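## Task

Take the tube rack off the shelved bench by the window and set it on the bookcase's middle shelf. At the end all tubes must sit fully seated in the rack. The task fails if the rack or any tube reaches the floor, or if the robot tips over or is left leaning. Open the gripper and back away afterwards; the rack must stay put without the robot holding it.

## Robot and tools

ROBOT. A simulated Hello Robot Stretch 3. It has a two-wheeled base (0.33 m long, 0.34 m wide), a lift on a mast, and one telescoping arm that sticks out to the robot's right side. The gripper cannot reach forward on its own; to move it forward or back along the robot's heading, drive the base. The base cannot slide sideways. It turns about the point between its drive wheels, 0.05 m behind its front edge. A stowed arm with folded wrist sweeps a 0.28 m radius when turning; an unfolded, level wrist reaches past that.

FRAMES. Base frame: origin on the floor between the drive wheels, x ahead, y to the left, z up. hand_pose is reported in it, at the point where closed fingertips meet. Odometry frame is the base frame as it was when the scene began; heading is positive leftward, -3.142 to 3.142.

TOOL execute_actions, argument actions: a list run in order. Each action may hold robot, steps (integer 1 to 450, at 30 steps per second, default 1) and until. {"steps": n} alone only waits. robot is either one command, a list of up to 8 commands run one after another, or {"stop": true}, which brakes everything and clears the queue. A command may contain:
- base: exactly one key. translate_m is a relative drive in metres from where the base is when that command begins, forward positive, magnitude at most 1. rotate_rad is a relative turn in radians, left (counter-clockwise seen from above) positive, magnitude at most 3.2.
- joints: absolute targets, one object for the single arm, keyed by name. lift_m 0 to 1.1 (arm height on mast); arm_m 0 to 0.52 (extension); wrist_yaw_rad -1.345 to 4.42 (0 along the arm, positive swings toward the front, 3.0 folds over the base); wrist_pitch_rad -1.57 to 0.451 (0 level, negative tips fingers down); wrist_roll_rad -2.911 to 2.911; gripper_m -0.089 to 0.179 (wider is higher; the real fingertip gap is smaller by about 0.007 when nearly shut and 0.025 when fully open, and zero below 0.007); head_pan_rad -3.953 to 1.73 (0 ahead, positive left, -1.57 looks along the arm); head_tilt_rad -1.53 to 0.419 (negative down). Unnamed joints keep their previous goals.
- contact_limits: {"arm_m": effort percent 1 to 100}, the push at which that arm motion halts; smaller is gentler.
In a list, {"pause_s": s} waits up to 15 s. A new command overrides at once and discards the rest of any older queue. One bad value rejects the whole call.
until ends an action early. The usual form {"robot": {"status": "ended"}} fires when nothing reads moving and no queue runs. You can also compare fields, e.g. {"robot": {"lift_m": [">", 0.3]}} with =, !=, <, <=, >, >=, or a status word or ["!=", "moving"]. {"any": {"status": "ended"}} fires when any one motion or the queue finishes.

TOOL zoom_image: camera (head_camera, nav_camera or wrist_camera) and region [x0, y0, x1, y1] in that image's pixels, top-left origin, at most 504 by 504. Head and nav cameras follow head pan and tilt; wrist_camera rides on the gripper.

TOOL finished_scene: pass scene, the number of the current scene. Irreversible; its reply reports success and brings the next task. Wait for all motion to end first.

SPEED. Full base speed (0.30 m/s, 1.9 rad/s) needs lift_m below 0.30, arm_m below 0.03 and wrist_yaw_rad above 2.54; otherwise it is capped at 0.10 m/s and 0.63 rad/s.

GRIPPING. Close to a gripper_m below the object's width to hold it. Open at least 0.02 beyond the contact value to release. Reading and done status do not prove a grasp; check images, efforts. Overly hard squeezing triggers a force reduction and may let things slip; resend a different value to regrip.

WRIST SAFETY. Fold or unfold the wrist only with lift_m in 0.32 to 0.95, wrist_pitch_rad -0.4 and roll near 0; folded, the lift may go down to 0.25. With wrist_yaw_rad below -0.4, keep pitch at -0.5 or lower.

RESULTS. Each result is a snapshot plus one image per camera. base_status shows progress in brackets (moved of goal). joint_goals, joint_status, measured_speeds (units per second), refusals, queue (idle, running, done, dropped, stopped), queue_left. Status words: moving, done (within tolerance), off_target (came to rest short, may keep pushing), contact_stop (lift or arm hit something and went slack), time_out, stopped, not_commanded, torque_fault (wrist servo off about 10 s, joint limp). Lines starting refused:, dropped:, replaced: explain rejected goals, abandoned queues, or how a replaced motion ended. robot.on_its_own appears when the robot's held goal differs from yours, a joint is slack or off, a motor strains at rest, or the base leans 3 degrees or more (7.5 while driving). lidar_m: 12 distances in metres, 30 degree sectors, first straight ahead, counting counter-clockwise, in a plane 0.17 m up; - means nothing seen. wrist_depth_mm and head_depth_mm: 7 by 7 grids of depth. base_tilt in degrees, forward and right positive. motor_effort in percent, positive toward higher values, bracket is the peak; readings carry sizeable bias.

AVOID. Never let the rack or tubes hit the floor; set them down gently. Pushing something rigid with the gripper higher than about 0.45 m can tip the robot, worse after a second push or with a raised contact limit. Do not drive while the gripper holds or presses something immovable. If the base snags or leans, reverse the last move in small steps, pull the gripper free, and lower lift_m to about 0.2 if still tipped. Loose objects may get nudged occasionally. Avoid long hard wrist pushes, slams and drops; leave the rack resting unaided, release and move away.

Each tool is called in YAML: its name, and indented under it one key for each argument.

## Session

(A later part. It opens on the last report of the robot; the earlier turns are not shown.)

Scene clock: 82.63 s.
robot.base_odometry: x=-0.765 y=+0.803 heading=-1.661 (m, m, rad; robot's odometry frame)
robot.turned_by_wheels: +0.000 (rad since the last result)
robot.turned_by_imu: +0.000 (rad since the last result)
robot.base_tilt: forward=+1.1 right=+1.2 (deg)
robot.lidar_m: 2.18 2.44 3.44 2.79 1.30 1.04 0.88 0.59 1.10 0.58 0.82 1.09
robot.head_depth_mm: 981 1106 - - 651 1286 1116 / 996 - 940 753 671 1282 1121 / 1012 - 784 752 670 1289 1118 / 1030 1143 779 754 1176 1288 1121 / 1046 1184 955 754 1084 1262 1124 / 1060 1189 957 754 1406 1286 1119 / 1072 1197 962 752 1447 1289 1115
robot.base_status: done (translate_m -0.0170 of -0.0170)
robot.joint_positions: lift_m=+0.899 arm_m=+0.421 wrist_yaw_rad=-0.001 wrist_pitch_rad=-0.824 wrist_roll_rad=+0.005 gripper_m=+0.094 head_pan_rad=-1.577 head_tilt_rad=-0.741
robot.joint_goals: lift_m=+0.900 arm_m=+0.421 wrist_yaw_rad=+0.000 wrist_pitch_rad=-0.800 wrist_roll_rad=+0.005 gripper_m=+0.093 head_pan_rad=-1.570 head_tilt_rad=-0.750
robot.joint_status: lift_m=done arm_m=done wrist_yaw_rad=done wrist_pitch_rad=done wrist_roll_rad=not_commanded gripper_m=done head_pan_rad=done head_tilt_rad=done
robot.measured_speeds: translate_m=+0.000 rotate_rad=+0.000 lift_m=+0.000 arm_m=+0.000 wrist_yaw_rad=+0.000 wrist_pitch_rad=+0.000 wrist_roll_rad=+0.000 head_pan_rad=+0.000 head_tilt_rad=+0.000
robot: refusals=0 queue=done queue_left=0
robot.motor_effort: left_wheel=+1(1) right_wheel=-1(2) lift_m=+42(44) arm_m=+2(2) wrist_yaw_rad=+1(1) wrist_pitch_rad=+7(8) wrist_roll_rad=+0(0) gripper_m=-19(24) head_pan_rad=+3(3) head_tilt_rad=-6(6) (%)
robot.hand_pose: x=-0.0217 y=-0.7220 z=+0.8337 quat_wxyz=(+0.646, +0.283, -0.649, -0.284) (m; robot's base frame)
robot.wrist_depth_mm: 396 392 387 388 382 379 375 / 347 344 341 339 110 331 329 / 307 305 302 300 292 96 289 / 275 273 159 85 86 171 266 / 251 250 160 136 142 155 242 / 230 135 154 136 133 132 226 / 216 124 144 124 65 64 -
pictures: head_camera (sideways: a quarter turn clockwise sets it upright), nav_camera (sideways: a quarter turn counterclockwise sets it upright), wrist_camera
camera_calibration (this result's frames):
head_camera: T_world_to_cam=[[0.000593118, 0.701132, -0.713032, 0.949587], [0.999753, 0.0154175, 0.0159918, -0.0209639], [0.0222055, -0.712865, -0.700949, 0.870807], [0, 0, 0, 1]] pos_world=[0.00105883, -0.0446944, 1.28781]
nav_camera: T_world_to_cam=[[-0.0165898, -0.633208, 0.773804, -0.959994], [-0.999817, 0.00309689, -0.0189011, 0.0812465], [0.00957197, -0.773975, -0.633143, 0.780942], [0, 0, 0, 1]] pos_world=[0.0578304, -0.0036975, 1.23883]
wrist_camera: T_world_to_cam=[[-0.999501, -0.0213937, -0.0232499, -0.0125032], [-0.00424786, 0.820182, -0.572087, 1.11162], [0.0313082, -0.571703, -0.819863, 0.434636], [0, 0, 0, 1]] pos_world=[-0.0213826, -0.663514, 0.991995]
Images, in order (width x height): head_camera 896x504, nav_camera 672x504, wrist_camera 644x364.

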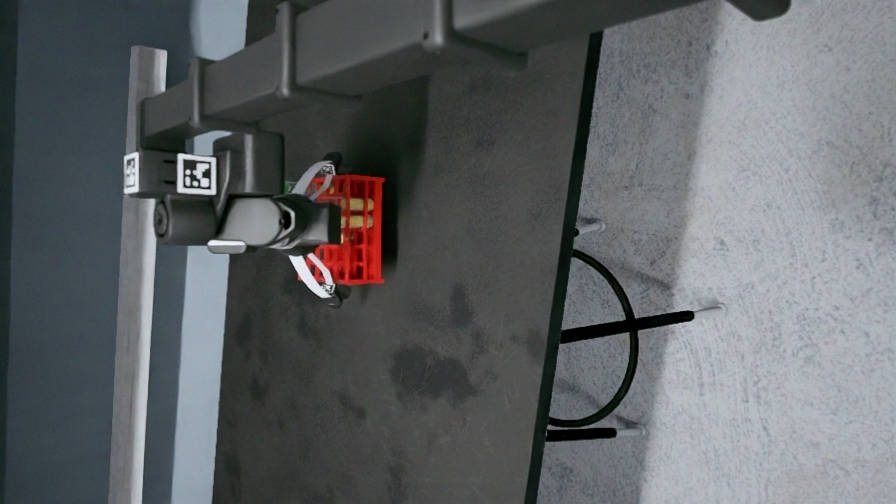

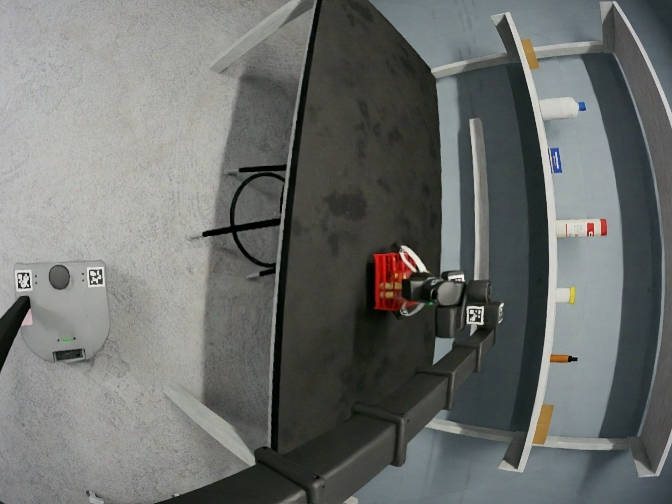

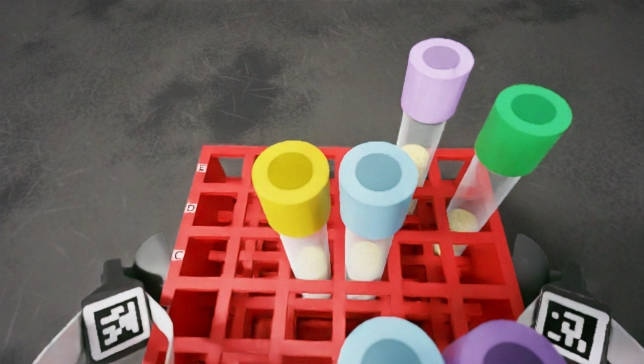

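execute_actions:
  actions:
    - {"robot":{"joints":{"arm_m":0.02,"wrist_pitch_rad":-0.82}},"steps":200,"until":{"robot":{"arm_m":["<",0.2]}}}
    - {"robot":{"base":{"rotate_rad":0.524}},"steps":200,"until":{"robot":{"base_status":["!=","moving"]}}}
    - {"robot":{"base":{"translate_m":1.0},"joints":{"head_pan_rad":-0.9,"head_tilt_rad":-0.6}},"steps":400,"until":{"robot":{"translate_m":[">=",0.9]}}}
    - {"robot":{"base":{"translate_m":1.0},"joints":{"lift_m":0.80}},"steps":30}

execute_actions:
  actions:
    - {"steps":400,"until":{"robot":{"base_status":["!=","moving"]}}}
    - {"robot":{"base":{"rotate_rad":0.895},"joints":{"head_pan_rad":-1.57,"head_tilt_rad":-0.75}},"steps":300,"until":{"robot":{"status":"ended"}}}

Scene clock: 106.70 s.
robot.base_odometry: x=-0.344 y=-0.105 heading=-1.137 (m, m, rad; robot's odometry frame)
robot.turned_by_wheels: +0.524 (rad since the last result)
robot.turned_by_imu: +0.529 (rad since the last result)
robot.base_tilt: forward=+1.4 right=+1.6 (deg)
robot.lidar_m: 1.54 2.15 2.36 2.36 1.75 1.77 1.58 1.32 1.10 1.94 1.58 1.27
robot.head_depth_mm: 1406 1573 1828 2023 1693 1391 503 / 1381 1555 1772 1996 1685 1389 1175 / 1353 1510 1722 1963 1690 1384 1173 / 1324 1479 1681 1932 1687 1394 1174 / 1294 1447 1631 1882 1693 1382 1179 / 1269 1402 1573 1755 1645 1383 1171 / 1244 1333 1465 1723 1636 1387 1175
robot.base_status: moving (translate_m +0.1000 of +1.0000)
robot.joint_positions: lift_m=+0.821 arm_m=+0.020 wrist_yaw_rad=-0.001 wrist_pitch_rad=-0.845 wrist_roll_rad=+0.005 gripper_m=+0.094 head_pan_rad=-0.907 head_tilt_rad=-0.606
robot.joint_goals: lift_m=+0.800 arm_m=+0.020 wrist_yaw_rad=+0.000 wrist_pitch_rad=-0.820 wrist_roll_rad=+0.005 gripper_m=+0.093 head_pan_rad=-0.900 head_tilt_rad=-0.600
robot.joint_status: lift_m=moving arm_m=done wrist_yaw_rad=done wrist_pitch_rad=done wrist_roll_rad=not_commanded gripper_m=done head_pan_rad=done head_tilt_rad=done
robot.measured_speeds: translate_m=+0.100 rotate_rad=+0.000 lift_m=-0.095 arm_m=+0.000 wrist_yaw_rad=+0.000 wrist_pitch_rad=+0.000 wrist_roll_rad=+0.000 head_pan_rad=+0.000 head_tilt_rad=+0.000
robot: refusals=0 queue=running queue_left=0
robot.motor_effort: left_wheel=-1(7) right_wheel=+3(7) lift_m=+17(42) arm_m=-3(3) wrist_yaw_rad=+1(0) wrist_pitch_rad=+7(8) wrist_roll_rad=+0(0) gripper_m=-18(19) head_pan_rad=+3(35) head_tilt_rad=+5(22) (%)
robot.hand_pose: x=-0.0217 y=-0.3174 z=+0.7523 quat_wxyz=(+0.644, +0.289, -0.646, -0.291) (m; robot's base frame)
robot.wrist_depth_mm: - - - - - - - / - - - - 113 - - / - - - - - 99 - / - - 160 87 150 - - / - - 160 142 142 155 967 / 895 135 154 137 133 130 886 / 855 124 144 122 65 64 -
pictures: head_camera (sideways: a quarter turn clockwise sets it upright), nav_camera (sideways: a quarter turn counterclockwise sets it upright), wrist_camera
camera_calibration (this result's frames):
head_camera: T_world_to_cam=[[-0.371952, 0.469739, -0.800623, 1.06603], [0.773041, 0.634224, 0.0129718, -0.0156518], [0.513868, -0.614089, -0.599028, 0.735231], [0, 0, 0, 1]] pos_world=[0.0307987, -0.0393296, 1.29411]
nav_camera: T_world_to_cam=[[0.312603, -0.420478, 0.851749, -1.06362], [-0.78424, -0.620187, -0.0183379, 0.0792015], [0.535955, -0.662243, -0.523628, 0.635256], [0, 0, 0, 1]] pos_world=[0.0541359, 0.0225842, 1.24003]
wrist_camera: T_world_to_cam=[[-0.9995, -0.0209341, -0.0236895, -0.00525702], [-0.00425856, 0.831668, -0.555257, 0.724245], [0.0313256, -0.554879, -0.831341, 0.613242], [0, 0, 0, 1]] pos_world=[-0.0213803, -0.262166, 0.911831]
Images, in order (width x height): head_camera 896x504, nav_camera 672x504, wrist_camera 644x364.

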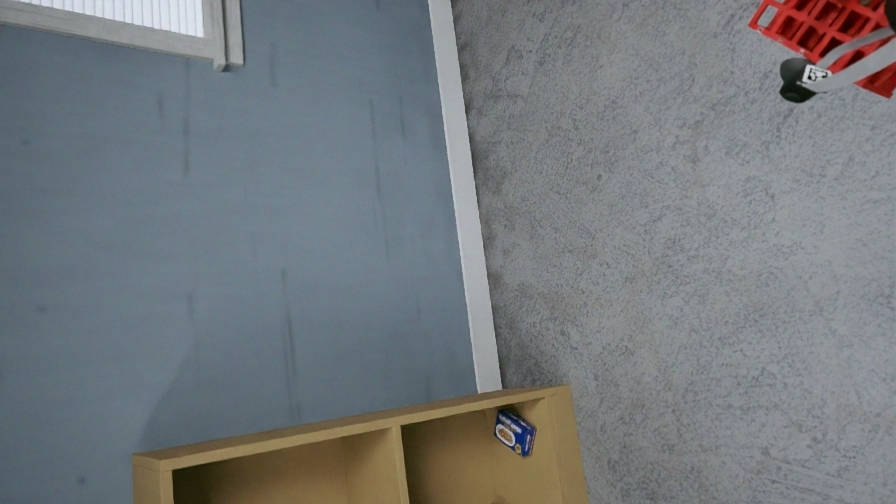

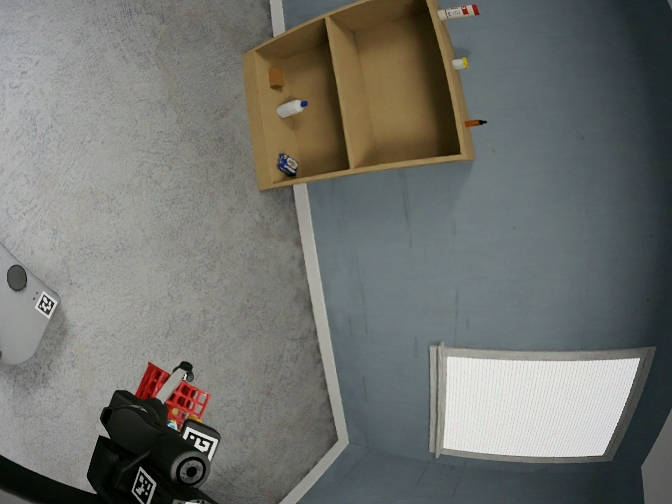

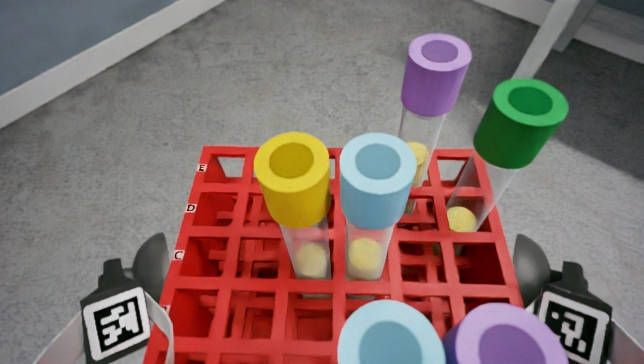

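Scene clock: 119.10 s.
robot.base_odometry: x=+0.034 y=-0.922 heading=-0.242 (m, m, rad; robot's odometry frame)
robot.turned_by_wheels: +0.895 (rad since the last result)
robot.turned_by_imu: +0.900 (rad since the last result)
robot.base_tilt: forward=+1.1 right=+1.2 (deg)
robot.lidar_m: 1.56 2.29 2.30 2.44 2.48 1.71 2.33 1.22 0.72 0.68 0.64 1.25
robot.head_depth_mm: 709 604 900 995 1178 - - / 715 605 905 1001 1252 - - / 692 605 907 1005 878 - - / 720 605 910 1009 906 582 1097 / 722 606 911 1009 1292 1239 1121 / 711 577 916 1013 1114 1236 1121 / 545 577 820 828 1405 1291 1118
robot.base_status: done (rotate_rad +0.8949 of +0.8950)
robot.joint_positions: lift_m=+0.800 arm_m=+0.020 wrist_yaw_rad=-0.001 wrist_pitch_rad=-0.845 wrist_roll_rad=+0.005 gripper_m=+0.094 head_pan_rad=-1.563 head_tilt_rad=-0.741
robot.joint_goals: lift_m=+0.800 arm_m=+0.020 wrist_yaw_rad=+0.000 wrist_pitch_rad=-0.820 wrist_roll_rad=+0.005 gripper_m=+0.093 head_pan_rad=-1.570 head_tilt_rad=-0.750
robot.joint_status: lift_m=done arm_m=done wrist_yaw_rad=done wrist_pitch_rad=done wrist_roll_rad=not_commanded gripper_m=done head_pan_rad=done head_tilt_rad=done
robot.measured_speeds: translate_m=+0.000 rotate_rad=+0.000 lift_m=+0.000 arm_m=+0.000 wrist_yaw_rad=+0.000 wrist_pitch_rad=+0.000 wrist_roll_rad=+0.000 head_pan_rad=+0.000 head_tilt_rad=+0.000
robot: refusals=0 queue=done queue_left=0
robot.motor_effort: left_wheel=-3(7) right_wheel=+2(6) lift_m=+17(15) arm_m=-4(3) wrist_yaw_rad=+0(1) wrist_pitch_rad=+7(7) wrist_roll_rad=+0(0) gripper_m=-19(19) head_pan_rad=-3(36) head_tilt_rad=-6(26) (%)
robot.hand_pose: x=-0.0217 y=-0.3174 z=+0.7315 quat_wxyz=(+0.644, +0.289, -0.646, -0.291) (m; robot's base frame)
robot.wrist_depth_mm: 403 507 515 517 508 504 497 / 435 456 456 451 114 440 437 / 936 509 432 421 428 99 514 / - 665 160 87 150 714 596 / 952 945 160 141 143 155 914 / 898 135 154 137 133 131 864 / 838 124 144 122 65 64 -
pictures: head_camera (sideways: a quarter turn clockwise sets it upright), nav_camera (sideways: a quarter turn counterclockwise sets it upright), wrist_camera
camera_calibration (this result's frames):
head_camera: T_world_to_cam=[[-0.00910083, 0.70101, -0.713093, 0.949727], [0.999444, 0.0292408, 0.0159899, -0.0209596], [0.0320605, -0.712552, -0.700887, 0.870666], [0, 0, 0, 1]] pos_world=[0.0016773, -0.044761, 1.28782]
nav_camera: T_world_to_cam=[[-0.00783351, -0.633309, 0.773859, -0.96012], [-0.999764, -0.0107293, -0.0189009, 0.0812459], [0.0202731, -0.773825, -0.633075, 0.780788], [0, 0, 0, 1]] pos_world=[0.0578766, -0.00298744, 1.23883]
wrist_camera: T_world_to_cam=[[-0.9995, -0.020937, -0.0236864, -0.00575258], [-0.00426438, 0.831698, -0.555213, 0.71267], [0.0313245, -0.554834, -0.831371, 0.595999], [0, 0, 0, 1]] pos_world=[-0.02138, -0.262166, 0.891043]
Images, in order (width x height): head_camera 896x504, nav_camera 672x504, wrist_camera 644x364.

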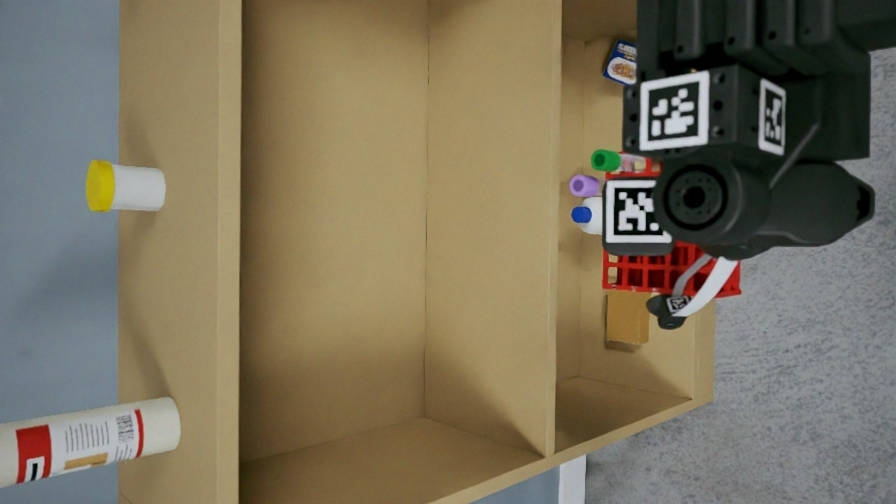

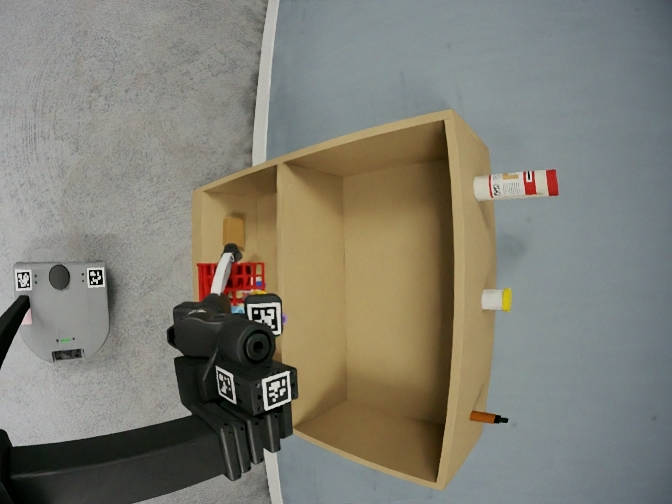

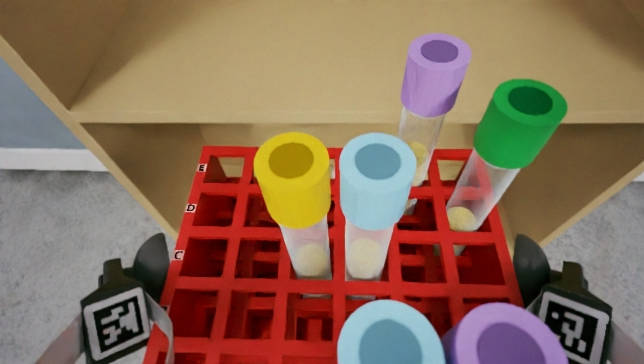

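execute_actions:
  actions:
    - {"robot":{"joints":{"lift_m":0.72,"arm_m":0.405}},"steps":300,"until":{"robot":{"status":"ended"}}}

Scene clock: 128.77 s.
robot.base_odometry: x=+0.034 y=-0.922 heading=-0.242 (m, m, rad; robot's odometry frame)
robot.turned_by_wheels: +0.000 (rad since the last result)
robot.turned_by_imu: +0.000 (rad since the last result)
robot.base_tilt: forward=+1.1 right=+1.1 (deg)
robot.lidar_m: 1.56 2.29 2.31 2.43 2.48 1.71 2.33 1.22 0.72 0.68 0.64 1.26
robot.head_depth_mm: 709 603 899 999 1175 1221 - / 714 604 881 997 - 1235 1119 / 693 602 876 928 1207 1242 1122 / 719 604 909 928 1300 1238 1119 / 721 604 912 1010 1286 1237 1119 / 711 576 915 1014 1121 1241 1123 / 546 576 820 829 1400 1287 1123
robot.base_status: done (rotate_rad +0.8949 of +0.8950)
robot.joint_positions: lift_m=+0.720 arm_m=+0.405 wrist_yaw_rad=-0.001 wrist_pitch_rad=-0.845 wrist_roll_rad=+0.005 gripper_m=+0.094 head_pan_rad=-1.563 head_tilt_rad=-0.741
robot.joint_goals: lift_m=+0.720 arm_m=+0.405 wrist_yaw_rad=+0.000 wrist_pitch_rad=-0.820 wrist_roll_rad=+0.005 gripper_m=+0.093 head_pan_rad=-1.570 head_tilt_rad=-0.750
robot.joint_status: lift_m=done arm_m=done wrist_yaw_rad=done wrist_pitch_rad=done wrist_roll_rad=not_commanded gripper_m=done head_pan_rad=done head_tilt_rad=done
robot.measured_speeds: translate_m=+0.000 rotate_rad=+0.000 lift_m=+0.000 arm_m=+0.000 wrist_yaw_rad=+0.000 wrist_pitch_rad=+0.000 wrist_roll_rad=+0.000 head_pan_rad=+0.000 head_tilt_rad=+0.000
robot: refusals=0 queue=done queue_left=0
robot.motor_effort: left_wheel=-3(3) right_wheel=+2(2) lift_m=+17(17) arm_m=+3(4) wrist_yaw_rad=+0(0) wrist_pitch_rad=+8(8) wrist_roll_rad=+0(0) gripper_m=-19(19) head_pan_rad=-3(3) head_tilt_rad=-5(5) (%)
robot.hand_pose: x=-0.0217 y=-0.7016 z=+0.6515 quat_wxyz=(+0.643, +0.289, -0.646, -0.291) (m; robot's base frame)
robot.wrist_depth_mm: 200 198 196 196 190 194 193 / 232 230 229 226 113 217 223 / 277 274 261 250 257 99 263 / 275 272 160 87 150 255 263 / 250 249 160 141 143 155 242 / 229 135 154 136 133 131 226 / 216 124 143 122 65 64 -
pictures: head_camera (sideways: a quarter turn clockwise sets it upright), nav_camera (sideways: a quarter turn counterclockwise sets it upright), wrist_camera
camera_calibration (this result's frames):
head_camera: T_world_to_cam=[[-0.00902761, 0.701041, -0.713064, 0.949688], [0.999448, 0.0291354, 0.0159908, -0.0209608], [0.0319856, -0.712525, -0.700917, 0.870706], [0, 0, 0, 1]] pos_world=[0.0016726, -0.04476, 1.28782]
nav_camera: T_world_to_cam=[[-0.00789962, -0.633341, 0.773832, -0.960084], [-0.999765, -0.0106237, -0.018901, 0.081246], [0.0201918, -0.7738, -0.633108, 0.780832], [0, 0, 0, 1]] pos_world=[0.0578762, -0.00299018, 1.23883]
wrist_camera: T_world_to_cam=[[-0.9995, -0.0209236, -0.0236983, -0.0156764], [-0.0042643, 0.832011, -0.554743, 0.987673], [0.0313244, -0.554365, -0.831684, 0.316785], [0, 0, 0, 1]] pos_world=[-0.0213799, -0.646468, 0.810998]
Images, in order (width x height): head_camera 896x504, nav_camera 672x504, wrist_camera 644x364.

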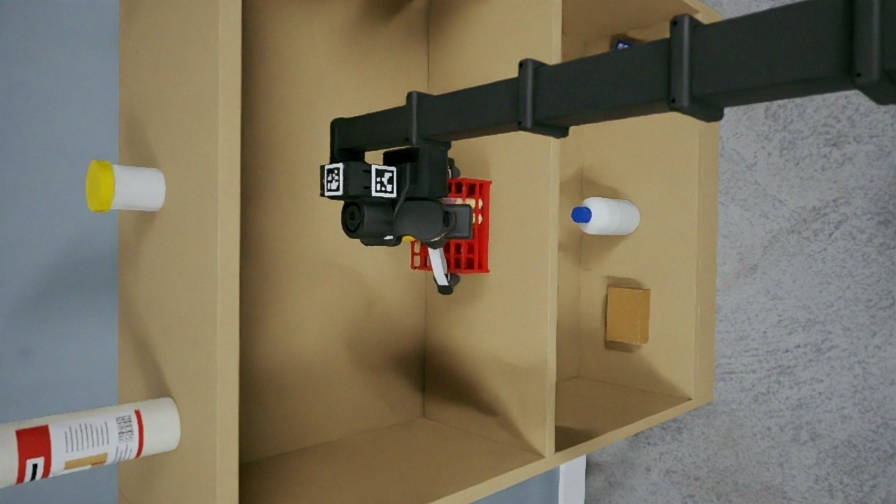

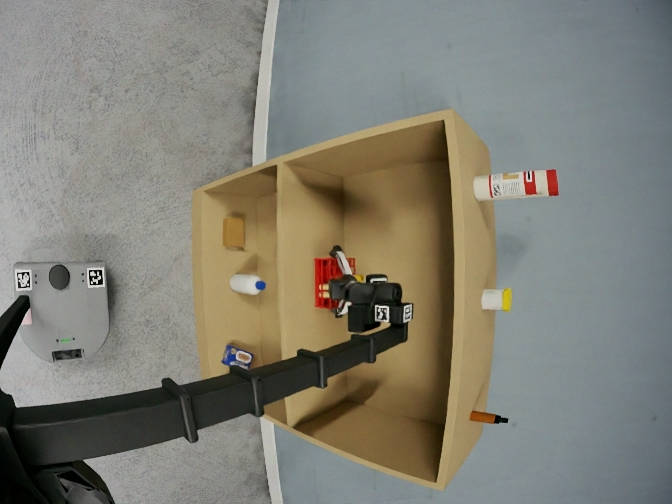

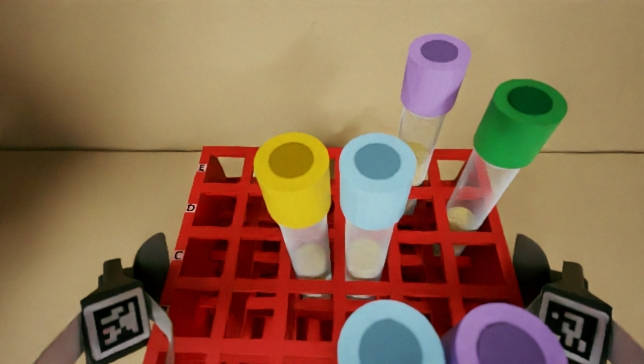

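execute_actions:
  actions:
    - {"robot":{"joints":{"lift_m":0.692}},"steps":150,"until":{"robot":{"status":"ended"}}}
    - {"robot":{"joints":{"lift_m":0.682}},"steps":150,"until":{"robot":{"status":"ended"}}}

Scene clock: 133.63 s.
robot.base_odometry: x=+0.034 y=-0.922 heading=-0.242 (m, m, rad; robot's odometry frame)
robot.turned_by_wheels: +0.000 (rad since the last result)
robot.turned_by_imu: +0.000 (rad since the last result)
robot.base_tilt: forward=+1.1 right=+1.2 (deg)
robot.lidar_m: 1.56 2.29 2.29 2.43 2.49 1.71 2.33 1.22 0.72 0.68 0.64 1.25
robot.head_depth_mm: 712 602 900 997 1174 1227 1139 / 713 603 902 1001 - 1216 1116 / 692 605 886 926 1209 1237 1121 / 721 604 909 961 1300 1231 1121 / 722 605 910 1007 1283 1237 1117 / 711 577 916 1013 1119 1235 1120 / 543 577 821 825 1411 1292 1124
robot.base_status: done (rotate_rad +0.8949 of +0.8950)
robot.joint_positions: lift_m=+0.682 arm_m=+0.405 wrist_yaw_rad=-0.001 wrist_pitch_rad=-0.845 wrist_roll_rad=+0.005 gripper_m=+0.094 head_pan_rad=-1.563 head_tilt_rad=-0.741
robot.joint_goals: lift_m=+0.682 arm_m=+0.405 wrist_yaw_rad=+0.000 wrist_pitch_rad=-0.820 wrist_roll_rad=+0.005 gripper_m=+0.093 head_pan_rad=-1.570 head_tilt_rad=-0.750
robot.joint_status: lift_m=done arm_m=done wrist_yaw_rad=done wrist_pitch_rad=done wrist_roll_rad=not_commanded gripper_m=done head_pan_rad=done head_tilt_rad=done
robot.measured_speeds: translate_m=+0.000 rotate_rad=+0.000 lift_m=+0.000 arm_m=+0.000 wrist_yaw_rad=+0.000 wrist_pitch_rad=+0.000 wrist_roll_rad=+0.000 head_pan_rad=+0.000 head_tilt_rad=+0.000
robot: refusals=0 queue=done queue_left=0
robot.motor_effort: left_wheel=-3(3) right_wheel=+2(2) lift_m=+17(17) arm_m=+3(3) wrist_yaw_rad=+0(0) wrist_pitch_rad=+8(8) wrist_roll_rad=+0(0) gripper_m=-20(19) head_pan_rad=-3(3) head_tilt_rad=-6(7) (%)
robot.hand_pose: x=-0.0217 y=-0.7016 z=+0.6135 quat_wxyz=(+0.643, +0.289, -0.646, -0.291) (m; robot's base frame)
robot.wrist_depth_mm: 199 199 197 196 190 194 193 / 232 230 228 227 113 216 222 / 254 252 249 247 244 99 241 / 229 227 160 85 86 212 220 / 208 208 160 141 142 155 201 / 191 135 154 137 133 130 188 / 179 124 143 122 65 64 -
pictures: head_camera (sideways: a quarter turn clockwise sets it upright), nav_camera (sideways: a quarter turn counterclockwise sets it upright), wrist_camera
camera_calibration (this result's frames):
head_camera: T_world_to_cam=[[-0.00902778, 0.701041, -0.713064, 0.949688], [0.999448, 0.0291356, 0.0159908, -0.0209608], [0.0319858, -0.712525, -0.700917, 0.870705], [0, 0, 0, 1]] pos_world=[0.00167261, -0.04476, 1.28782]
nav_camera: T_world_to_cam=[[-0.00789947, -0.633341, 0.773833, -0.960084], [-0.999765, -0.010624, -0.018901, 0.081246], [0.020192, -0.7738, -0.633108, 0.780832], [0, 0, 0, 1]] pos_world=[0.0578762, -0.00299017, 1.23883]
wrist_camera: T_world_to_cam=[[-0.9995, -0.0209211, -0.0236996, -0.0165746], [-0.00426225, 0.832023, -0.554724, 0.96659], [0.031324, -0.554346, -0.831697, 0.285203], [0, 0, 0, 1]] pos_world=[-0.0213801, -0.646471, 0.773001]
Images, in order (width x height): head_camera 896x504, nav_camera 672x504, wrist_camera 644x364.

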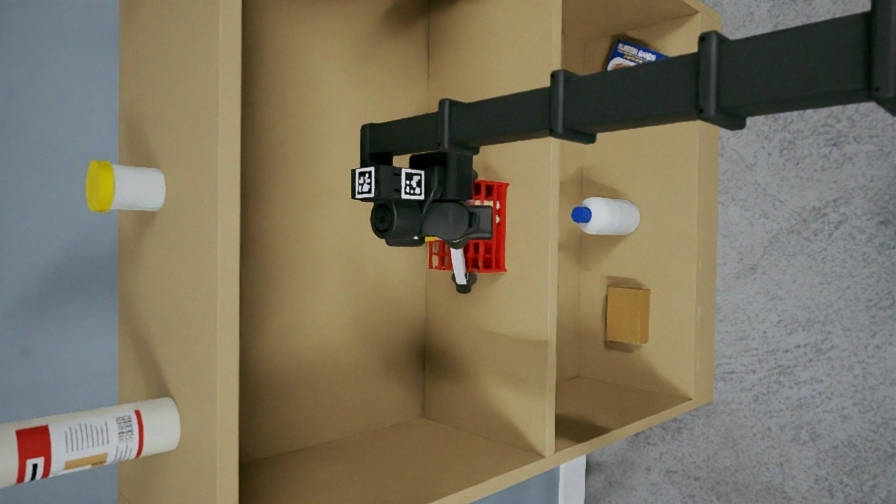

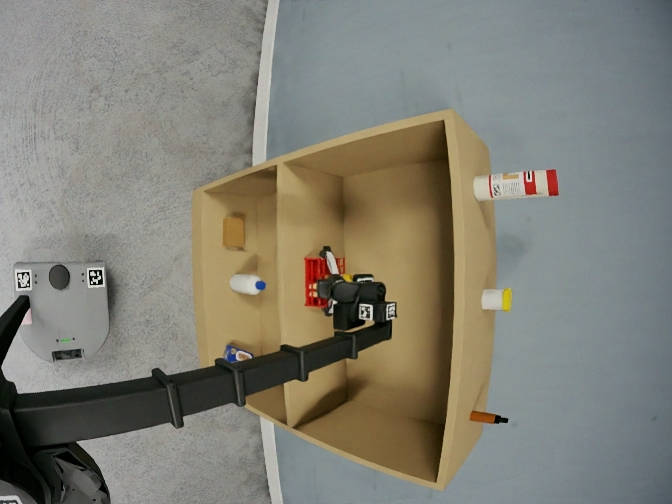

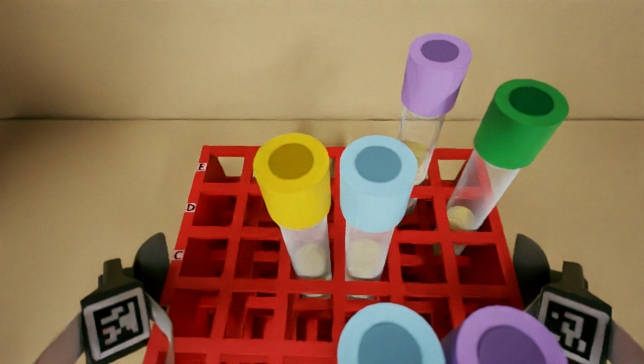

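execute_actions:
  actions:
    - {"robot":{"joints":{"lift_m":0.675}},"steps":150,"until":{"robot":{"status":"ended"}}}

Scene clock: 135.13 s.
robot.base_odometry: x=+0.034 y=-0.922 heading=-0.242 (m, m, rad; robot's odometry frame)
robot.turned_by_wheels: +0.000 (rad since the last result)
robot.turned_by_imu: +0.000 (rad since the last result)
robot.base_tilt: forward=+1.1 right=+1.1 (deg)
robot.lidar_m: 1.56 2.29 2.30 2.44 2.49 1.71 2.33 1.22 0.72 0.68 0.64 1.25
robot.head_depth_mm: 711 604 903 998 1175 1208 1143 / 714 604 906 1001 - 1210 1107 / 693 605 886 936 1210 1238 1118 / 721 605 911 946 1301 1235 1121 / 724 607 915 1012 1286 1235 1119 / 713 579 916 1015 1118 1237 1118 / 545 577 817 827 1411 1289 1121
robot.base_status: done (rotate_rad +0.8949 of +0.8950)
robot.joint_positions: lift_m=+0.676 arm_m=+0.405 wrist_yaw_rad=-0.001 wrist_pitch_rad=-0.811 wrist_roll_rad=+0.005 gripper_m=+0.094 head_pan_rad=-1.563 head_tilt_rad=-0.741
robot.joint_goals: lift_m=+0.676 arm_m=+0.405 wrist_yaw_rad=+0.000 wrist_pitch_rad=-0.820 wrist_roll_rad=+0.005 gripper_m=+0.093 head_pan_rad=-1.570 head_tilt_rad=-0.750
robot.joint_status: lift_m=contact_stop arm_m=done wrist_yaw_rad=done wrist_pitch_rad=done wrist_roll_rad=not_commanded gripper_m=done head_pan_rad=done head_tilt_rad=done
robot.measured_speeds: translate_m=+0.000 rotate_rad=+0.000 lift_m=+0.000 arm_m=+0.000 wrist_yaw_rad=+0.000 wrist_pitch_rad=+0.024 wrist_roll_rad=+0.000 head_pan_rad=+0.000 head_tilt_rad=+0.000
robot: refusals=0 queue=dropped queue_left=0
robot.on_its_own: lift_m is slack since a contact_stop, until your next command for it
robot.motor_effort: left_wheel=-3(2) right_wheel=+2(2) lift_m=+26(30) arm_m=+3(3) wrist_yaw_rad=+0(0) wrist_pitch_rad=-4(8) wrist_roll_rad=+0(0) gripper_m=-19(18) head_pan_rad=-3(3) head_tilt_rad=-6(6) (%)
robot.hand_pose: x=-0.0217 y=-0.7086 z=+0.6123 quat_wxyz=(+0.648, +0.278, -0.651, -0.280) (m; robot's base frame)
robot.wrist_depth_mm: 193 193 191 190 184 187 186 / 222 222 219 217 115 209 214 / 254 253 250 240 245 101 242 / 234 232 167 87 152 217 223 / 210 210 161 144 143 162 203 / 192 135 154 136 131 130 189 / 180 124 143 121 64 63 -
pictures: head_camera (sideways: a quarter turn clockwise sets it upright), nav_camera (sideways: a quarter turn counterclockwise sets it upright), wrist_camera
camera_calibration (this result's frames):
head_camera: T_world_to_cam=[[-0.00902786, 0.701041, -0.713064, 0.949688], [0.999448, 0.0291357, 0.0159908, -0.0209608], [0.0319859, -0.712525, -0.700917, 0.870706], [0, 0, 0, 1]] pos_world=[0.00167262, -0.04476, 1.28782]
nav_camera: T_world_to_cam=[[-0.00789939, -0.633341, 0.773832, -0.960084], [-0.999765, -0.0106241, -0.018901, 0.081246], [0.020192, -0.7738, -0.633108, 0.780832], [0, 0, 0, 1]] pos_world=[0.0578762, -0.00299016, 1.23883]
wrist_camera: T_world_to_cam=[[-0.9995, -0.0217252, -0.0229564, -0.0177751], [-0.00428015, 0.81266, -0.582722, 0.975174], [0.0313156, -0.582333, -0.812347, 0.248682], [0, 0, 0, 1]] pos_world=[-0.02138, -0.648056, 0.769864]
Images, in order (width x height): head_camera 896x504, nav_camera 672x504, wrist_camera 644x364.

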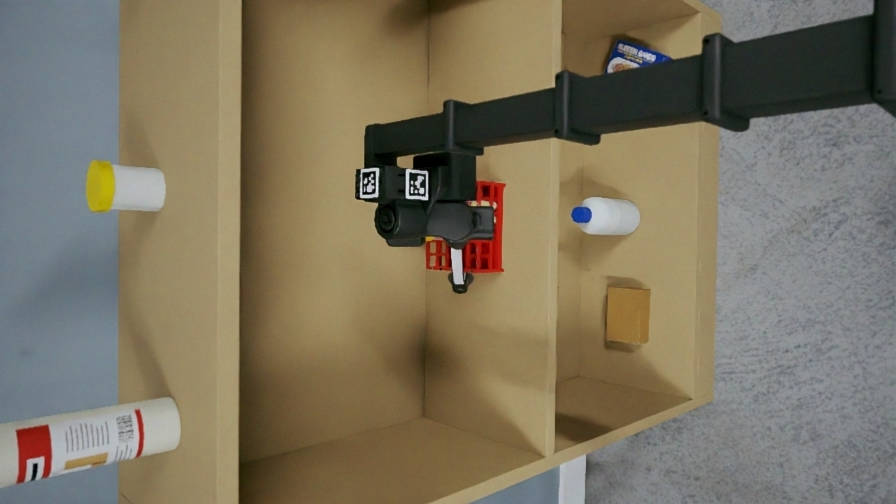

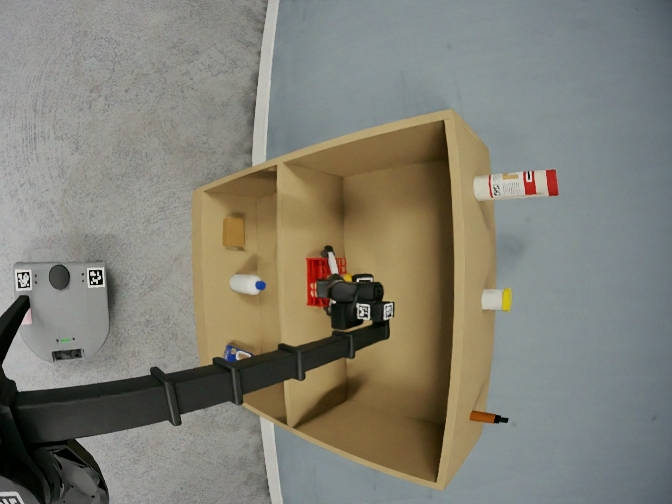

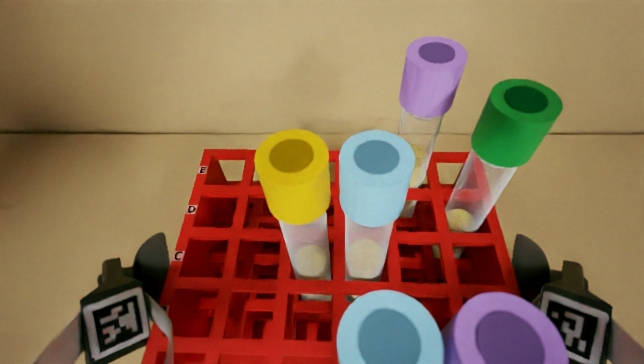

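execute_actions:
  actions:
    - {"robot":[{"joints":{"gripper_m":0.179,"lift_m":0.679}},{"joints":{"lift_m":0.715}},{"joints":{"arm_m":0.03}}],"steps":450,"until":{"robot":{"status":"ended"}}}

zoom_image:
  camera: "head_camera"
  region: [380, 150, 570, 310]

Scene clock: 143.27 s.
robot.base_odometry: x=+0.034 y=-0.922 heading=-0.242 (m, m, rad; robot's odometry frame)
robot.turned_by_wheels: +0.000 (rad since the last result)
robot.turned_by_imu: +0.000 (rad since the last result)
robot.base_tilt: forward=+1.1 right=+1.1 (deg)
robot.lidar_m: 1.56 2.29 2.29 2.43 2.48 1.70 2.33 1.22 0.72 0.68 0.64 1.26
robot.head_depth_mm: 712 604 901 998 1176 1216 - / 714 604 902 1001 1302 1242 - / 692 604 908 974 1214 1241 - / 720 605 909 943 1300 1242 1096 / 724 606 913 1009 1280 1239 1117 / 710 578 916 1017 1119 1238 1120 / 545 577 821 825 1407 1296 1122
robot.base_status: done (rotate_rad +0.8949 of +0.8950)
robot.joint_positions: lift_m=+0.714 arm_m=+0.030 wrist_yaw_rad=-0.001 wrist_pitch_rad=-0.830 wrist_roll_rad=+0.005 gripper_m=+0.179 head_pan_rad=-1.563 head_tilt_rad=-0.741
robot.joint_goals: lift_m=+0.715 arm_m=+0.030 wrist_yaw_rad=+0.000 wrist_pitch_rad=-0.820 wrist_roll_rad=+0.005 gripper_m=+0.179 head_pan_rad=-1.570 head_tilt_rad=-0.750
robot.joint_status: lift_m=done arm_m=done wrist_yaw_rad=done wrist_pitch_rad=done wrist_roll_rad=not_commanded gripper_m=done head_pan_rad=done head_tilt_rad=done
robot.measured_speeds: translate_m=+0.000 rotate_rad=+0.000 lift_m=+0.000 arm_m=+0.000 wrist_yaw_rad=+0.000 wrist_pitch_rad=+0.000 wrist_roll_rad=+0.000 head_pan_rad=+0.000 head_tilt_rad=+0.000
robot: refusals=0 queue=done queue_left=0
robot.motor_effort: left_wheel=-2(3) right_wheel=+3(2) lift_m=+41(42) arm_m=-4(3) wrist_yaw_rad=+0(0) wrist_pitch_rad=+3(3) wrist_roll_rad=+0(0) gripper_m=+0(86) head_pan_rad=-3(3) head_tilt_rad=-6(5) (%)
robot.hand_pose: x=-0.0217 y=-0.3305 z=+0.6479 quat_wxyz=(+0.646, +0.284, -0.648, -0.286) (m; robot's base frame)
robot.wrist_depth_mm: 378 388 384 376 376 375 371 / 365 362 359 356 355 354 350 / 881 577 817 778 801 770 573 / 961 620 821 792 826 776 586 / 892 850 759 756 748 745 840 / 806 804 783 793 779 776 - / - 740 736 738 745 725 -
pictures: head_camera (sideways: a quarter turn clockwise sets it upright), nav_camera (sideways: a quarter turn counterclockwise sets it upright), wrist_camera
camera_calibration (this result's frames):
head_camera: T_world_to_cam=[[-0.00902789, 0.701056, -0.713049, 0.949669], [0.999448, 0.0291353, 0.0159913, -0.0209614], [0.0319857, -0.712511, -0.700932, 0.870725], [0, 0, 0, 1]] pos_world=[0.00167261, -0.0447597, 1.28781]
nav_camera: T_world_to_cam=[[-0.00789934, -0.633357, 0.773819, -0.960067], [-0.999765, -0.0106236, -0.0189011, 0.0812461], [0.0201919, -0.773787, -0.633124, 0.780853], [0, 0, 0, 1]] pos_world=[0.0578762, -0.00298884, 1.23883]
wrist_camera: T_world_to_cam=[[-0.9995, -0.0212958, -0.0233588, -0.0083407], [-0.00427359, 0.823243, -0.567673, 0.682413], [0.031319, -0.56729, -0.822923, 0.509586], [0, 0, 0, 1]] pos_world=[-0.0213799, -0.272886, 0.806542]
Images, in order (width x height): head_camera 896x504, nav_camera 672x504, wrist_camera 644x364.

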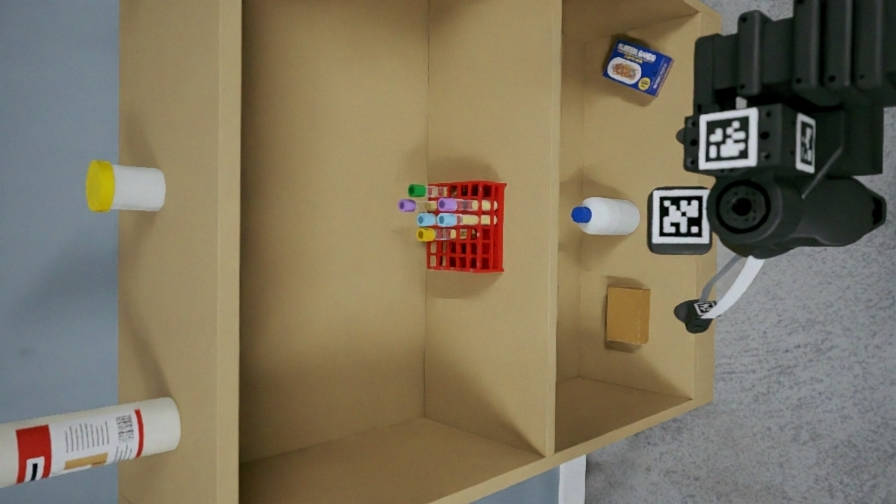

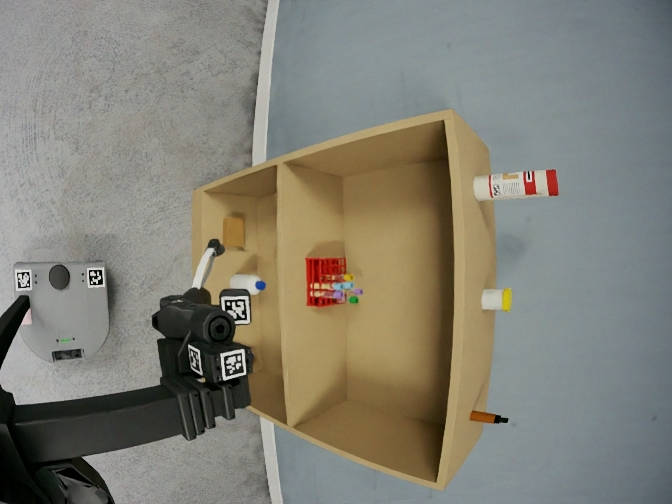

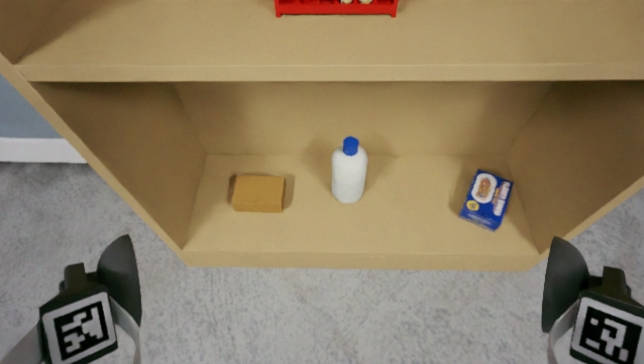

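Region (380, 150, 570, 310) of head_camera's 896x504 image, scaled by 2.653, with more detail than that image has; it fills the top 424 rows of this view, and the rest is white.

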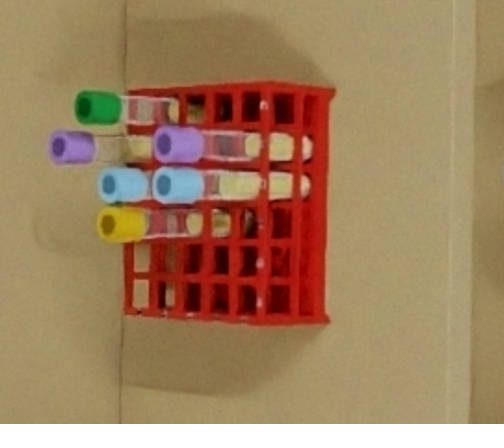

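finished_scene:
  scene: 2

The scene is finished: the task was done.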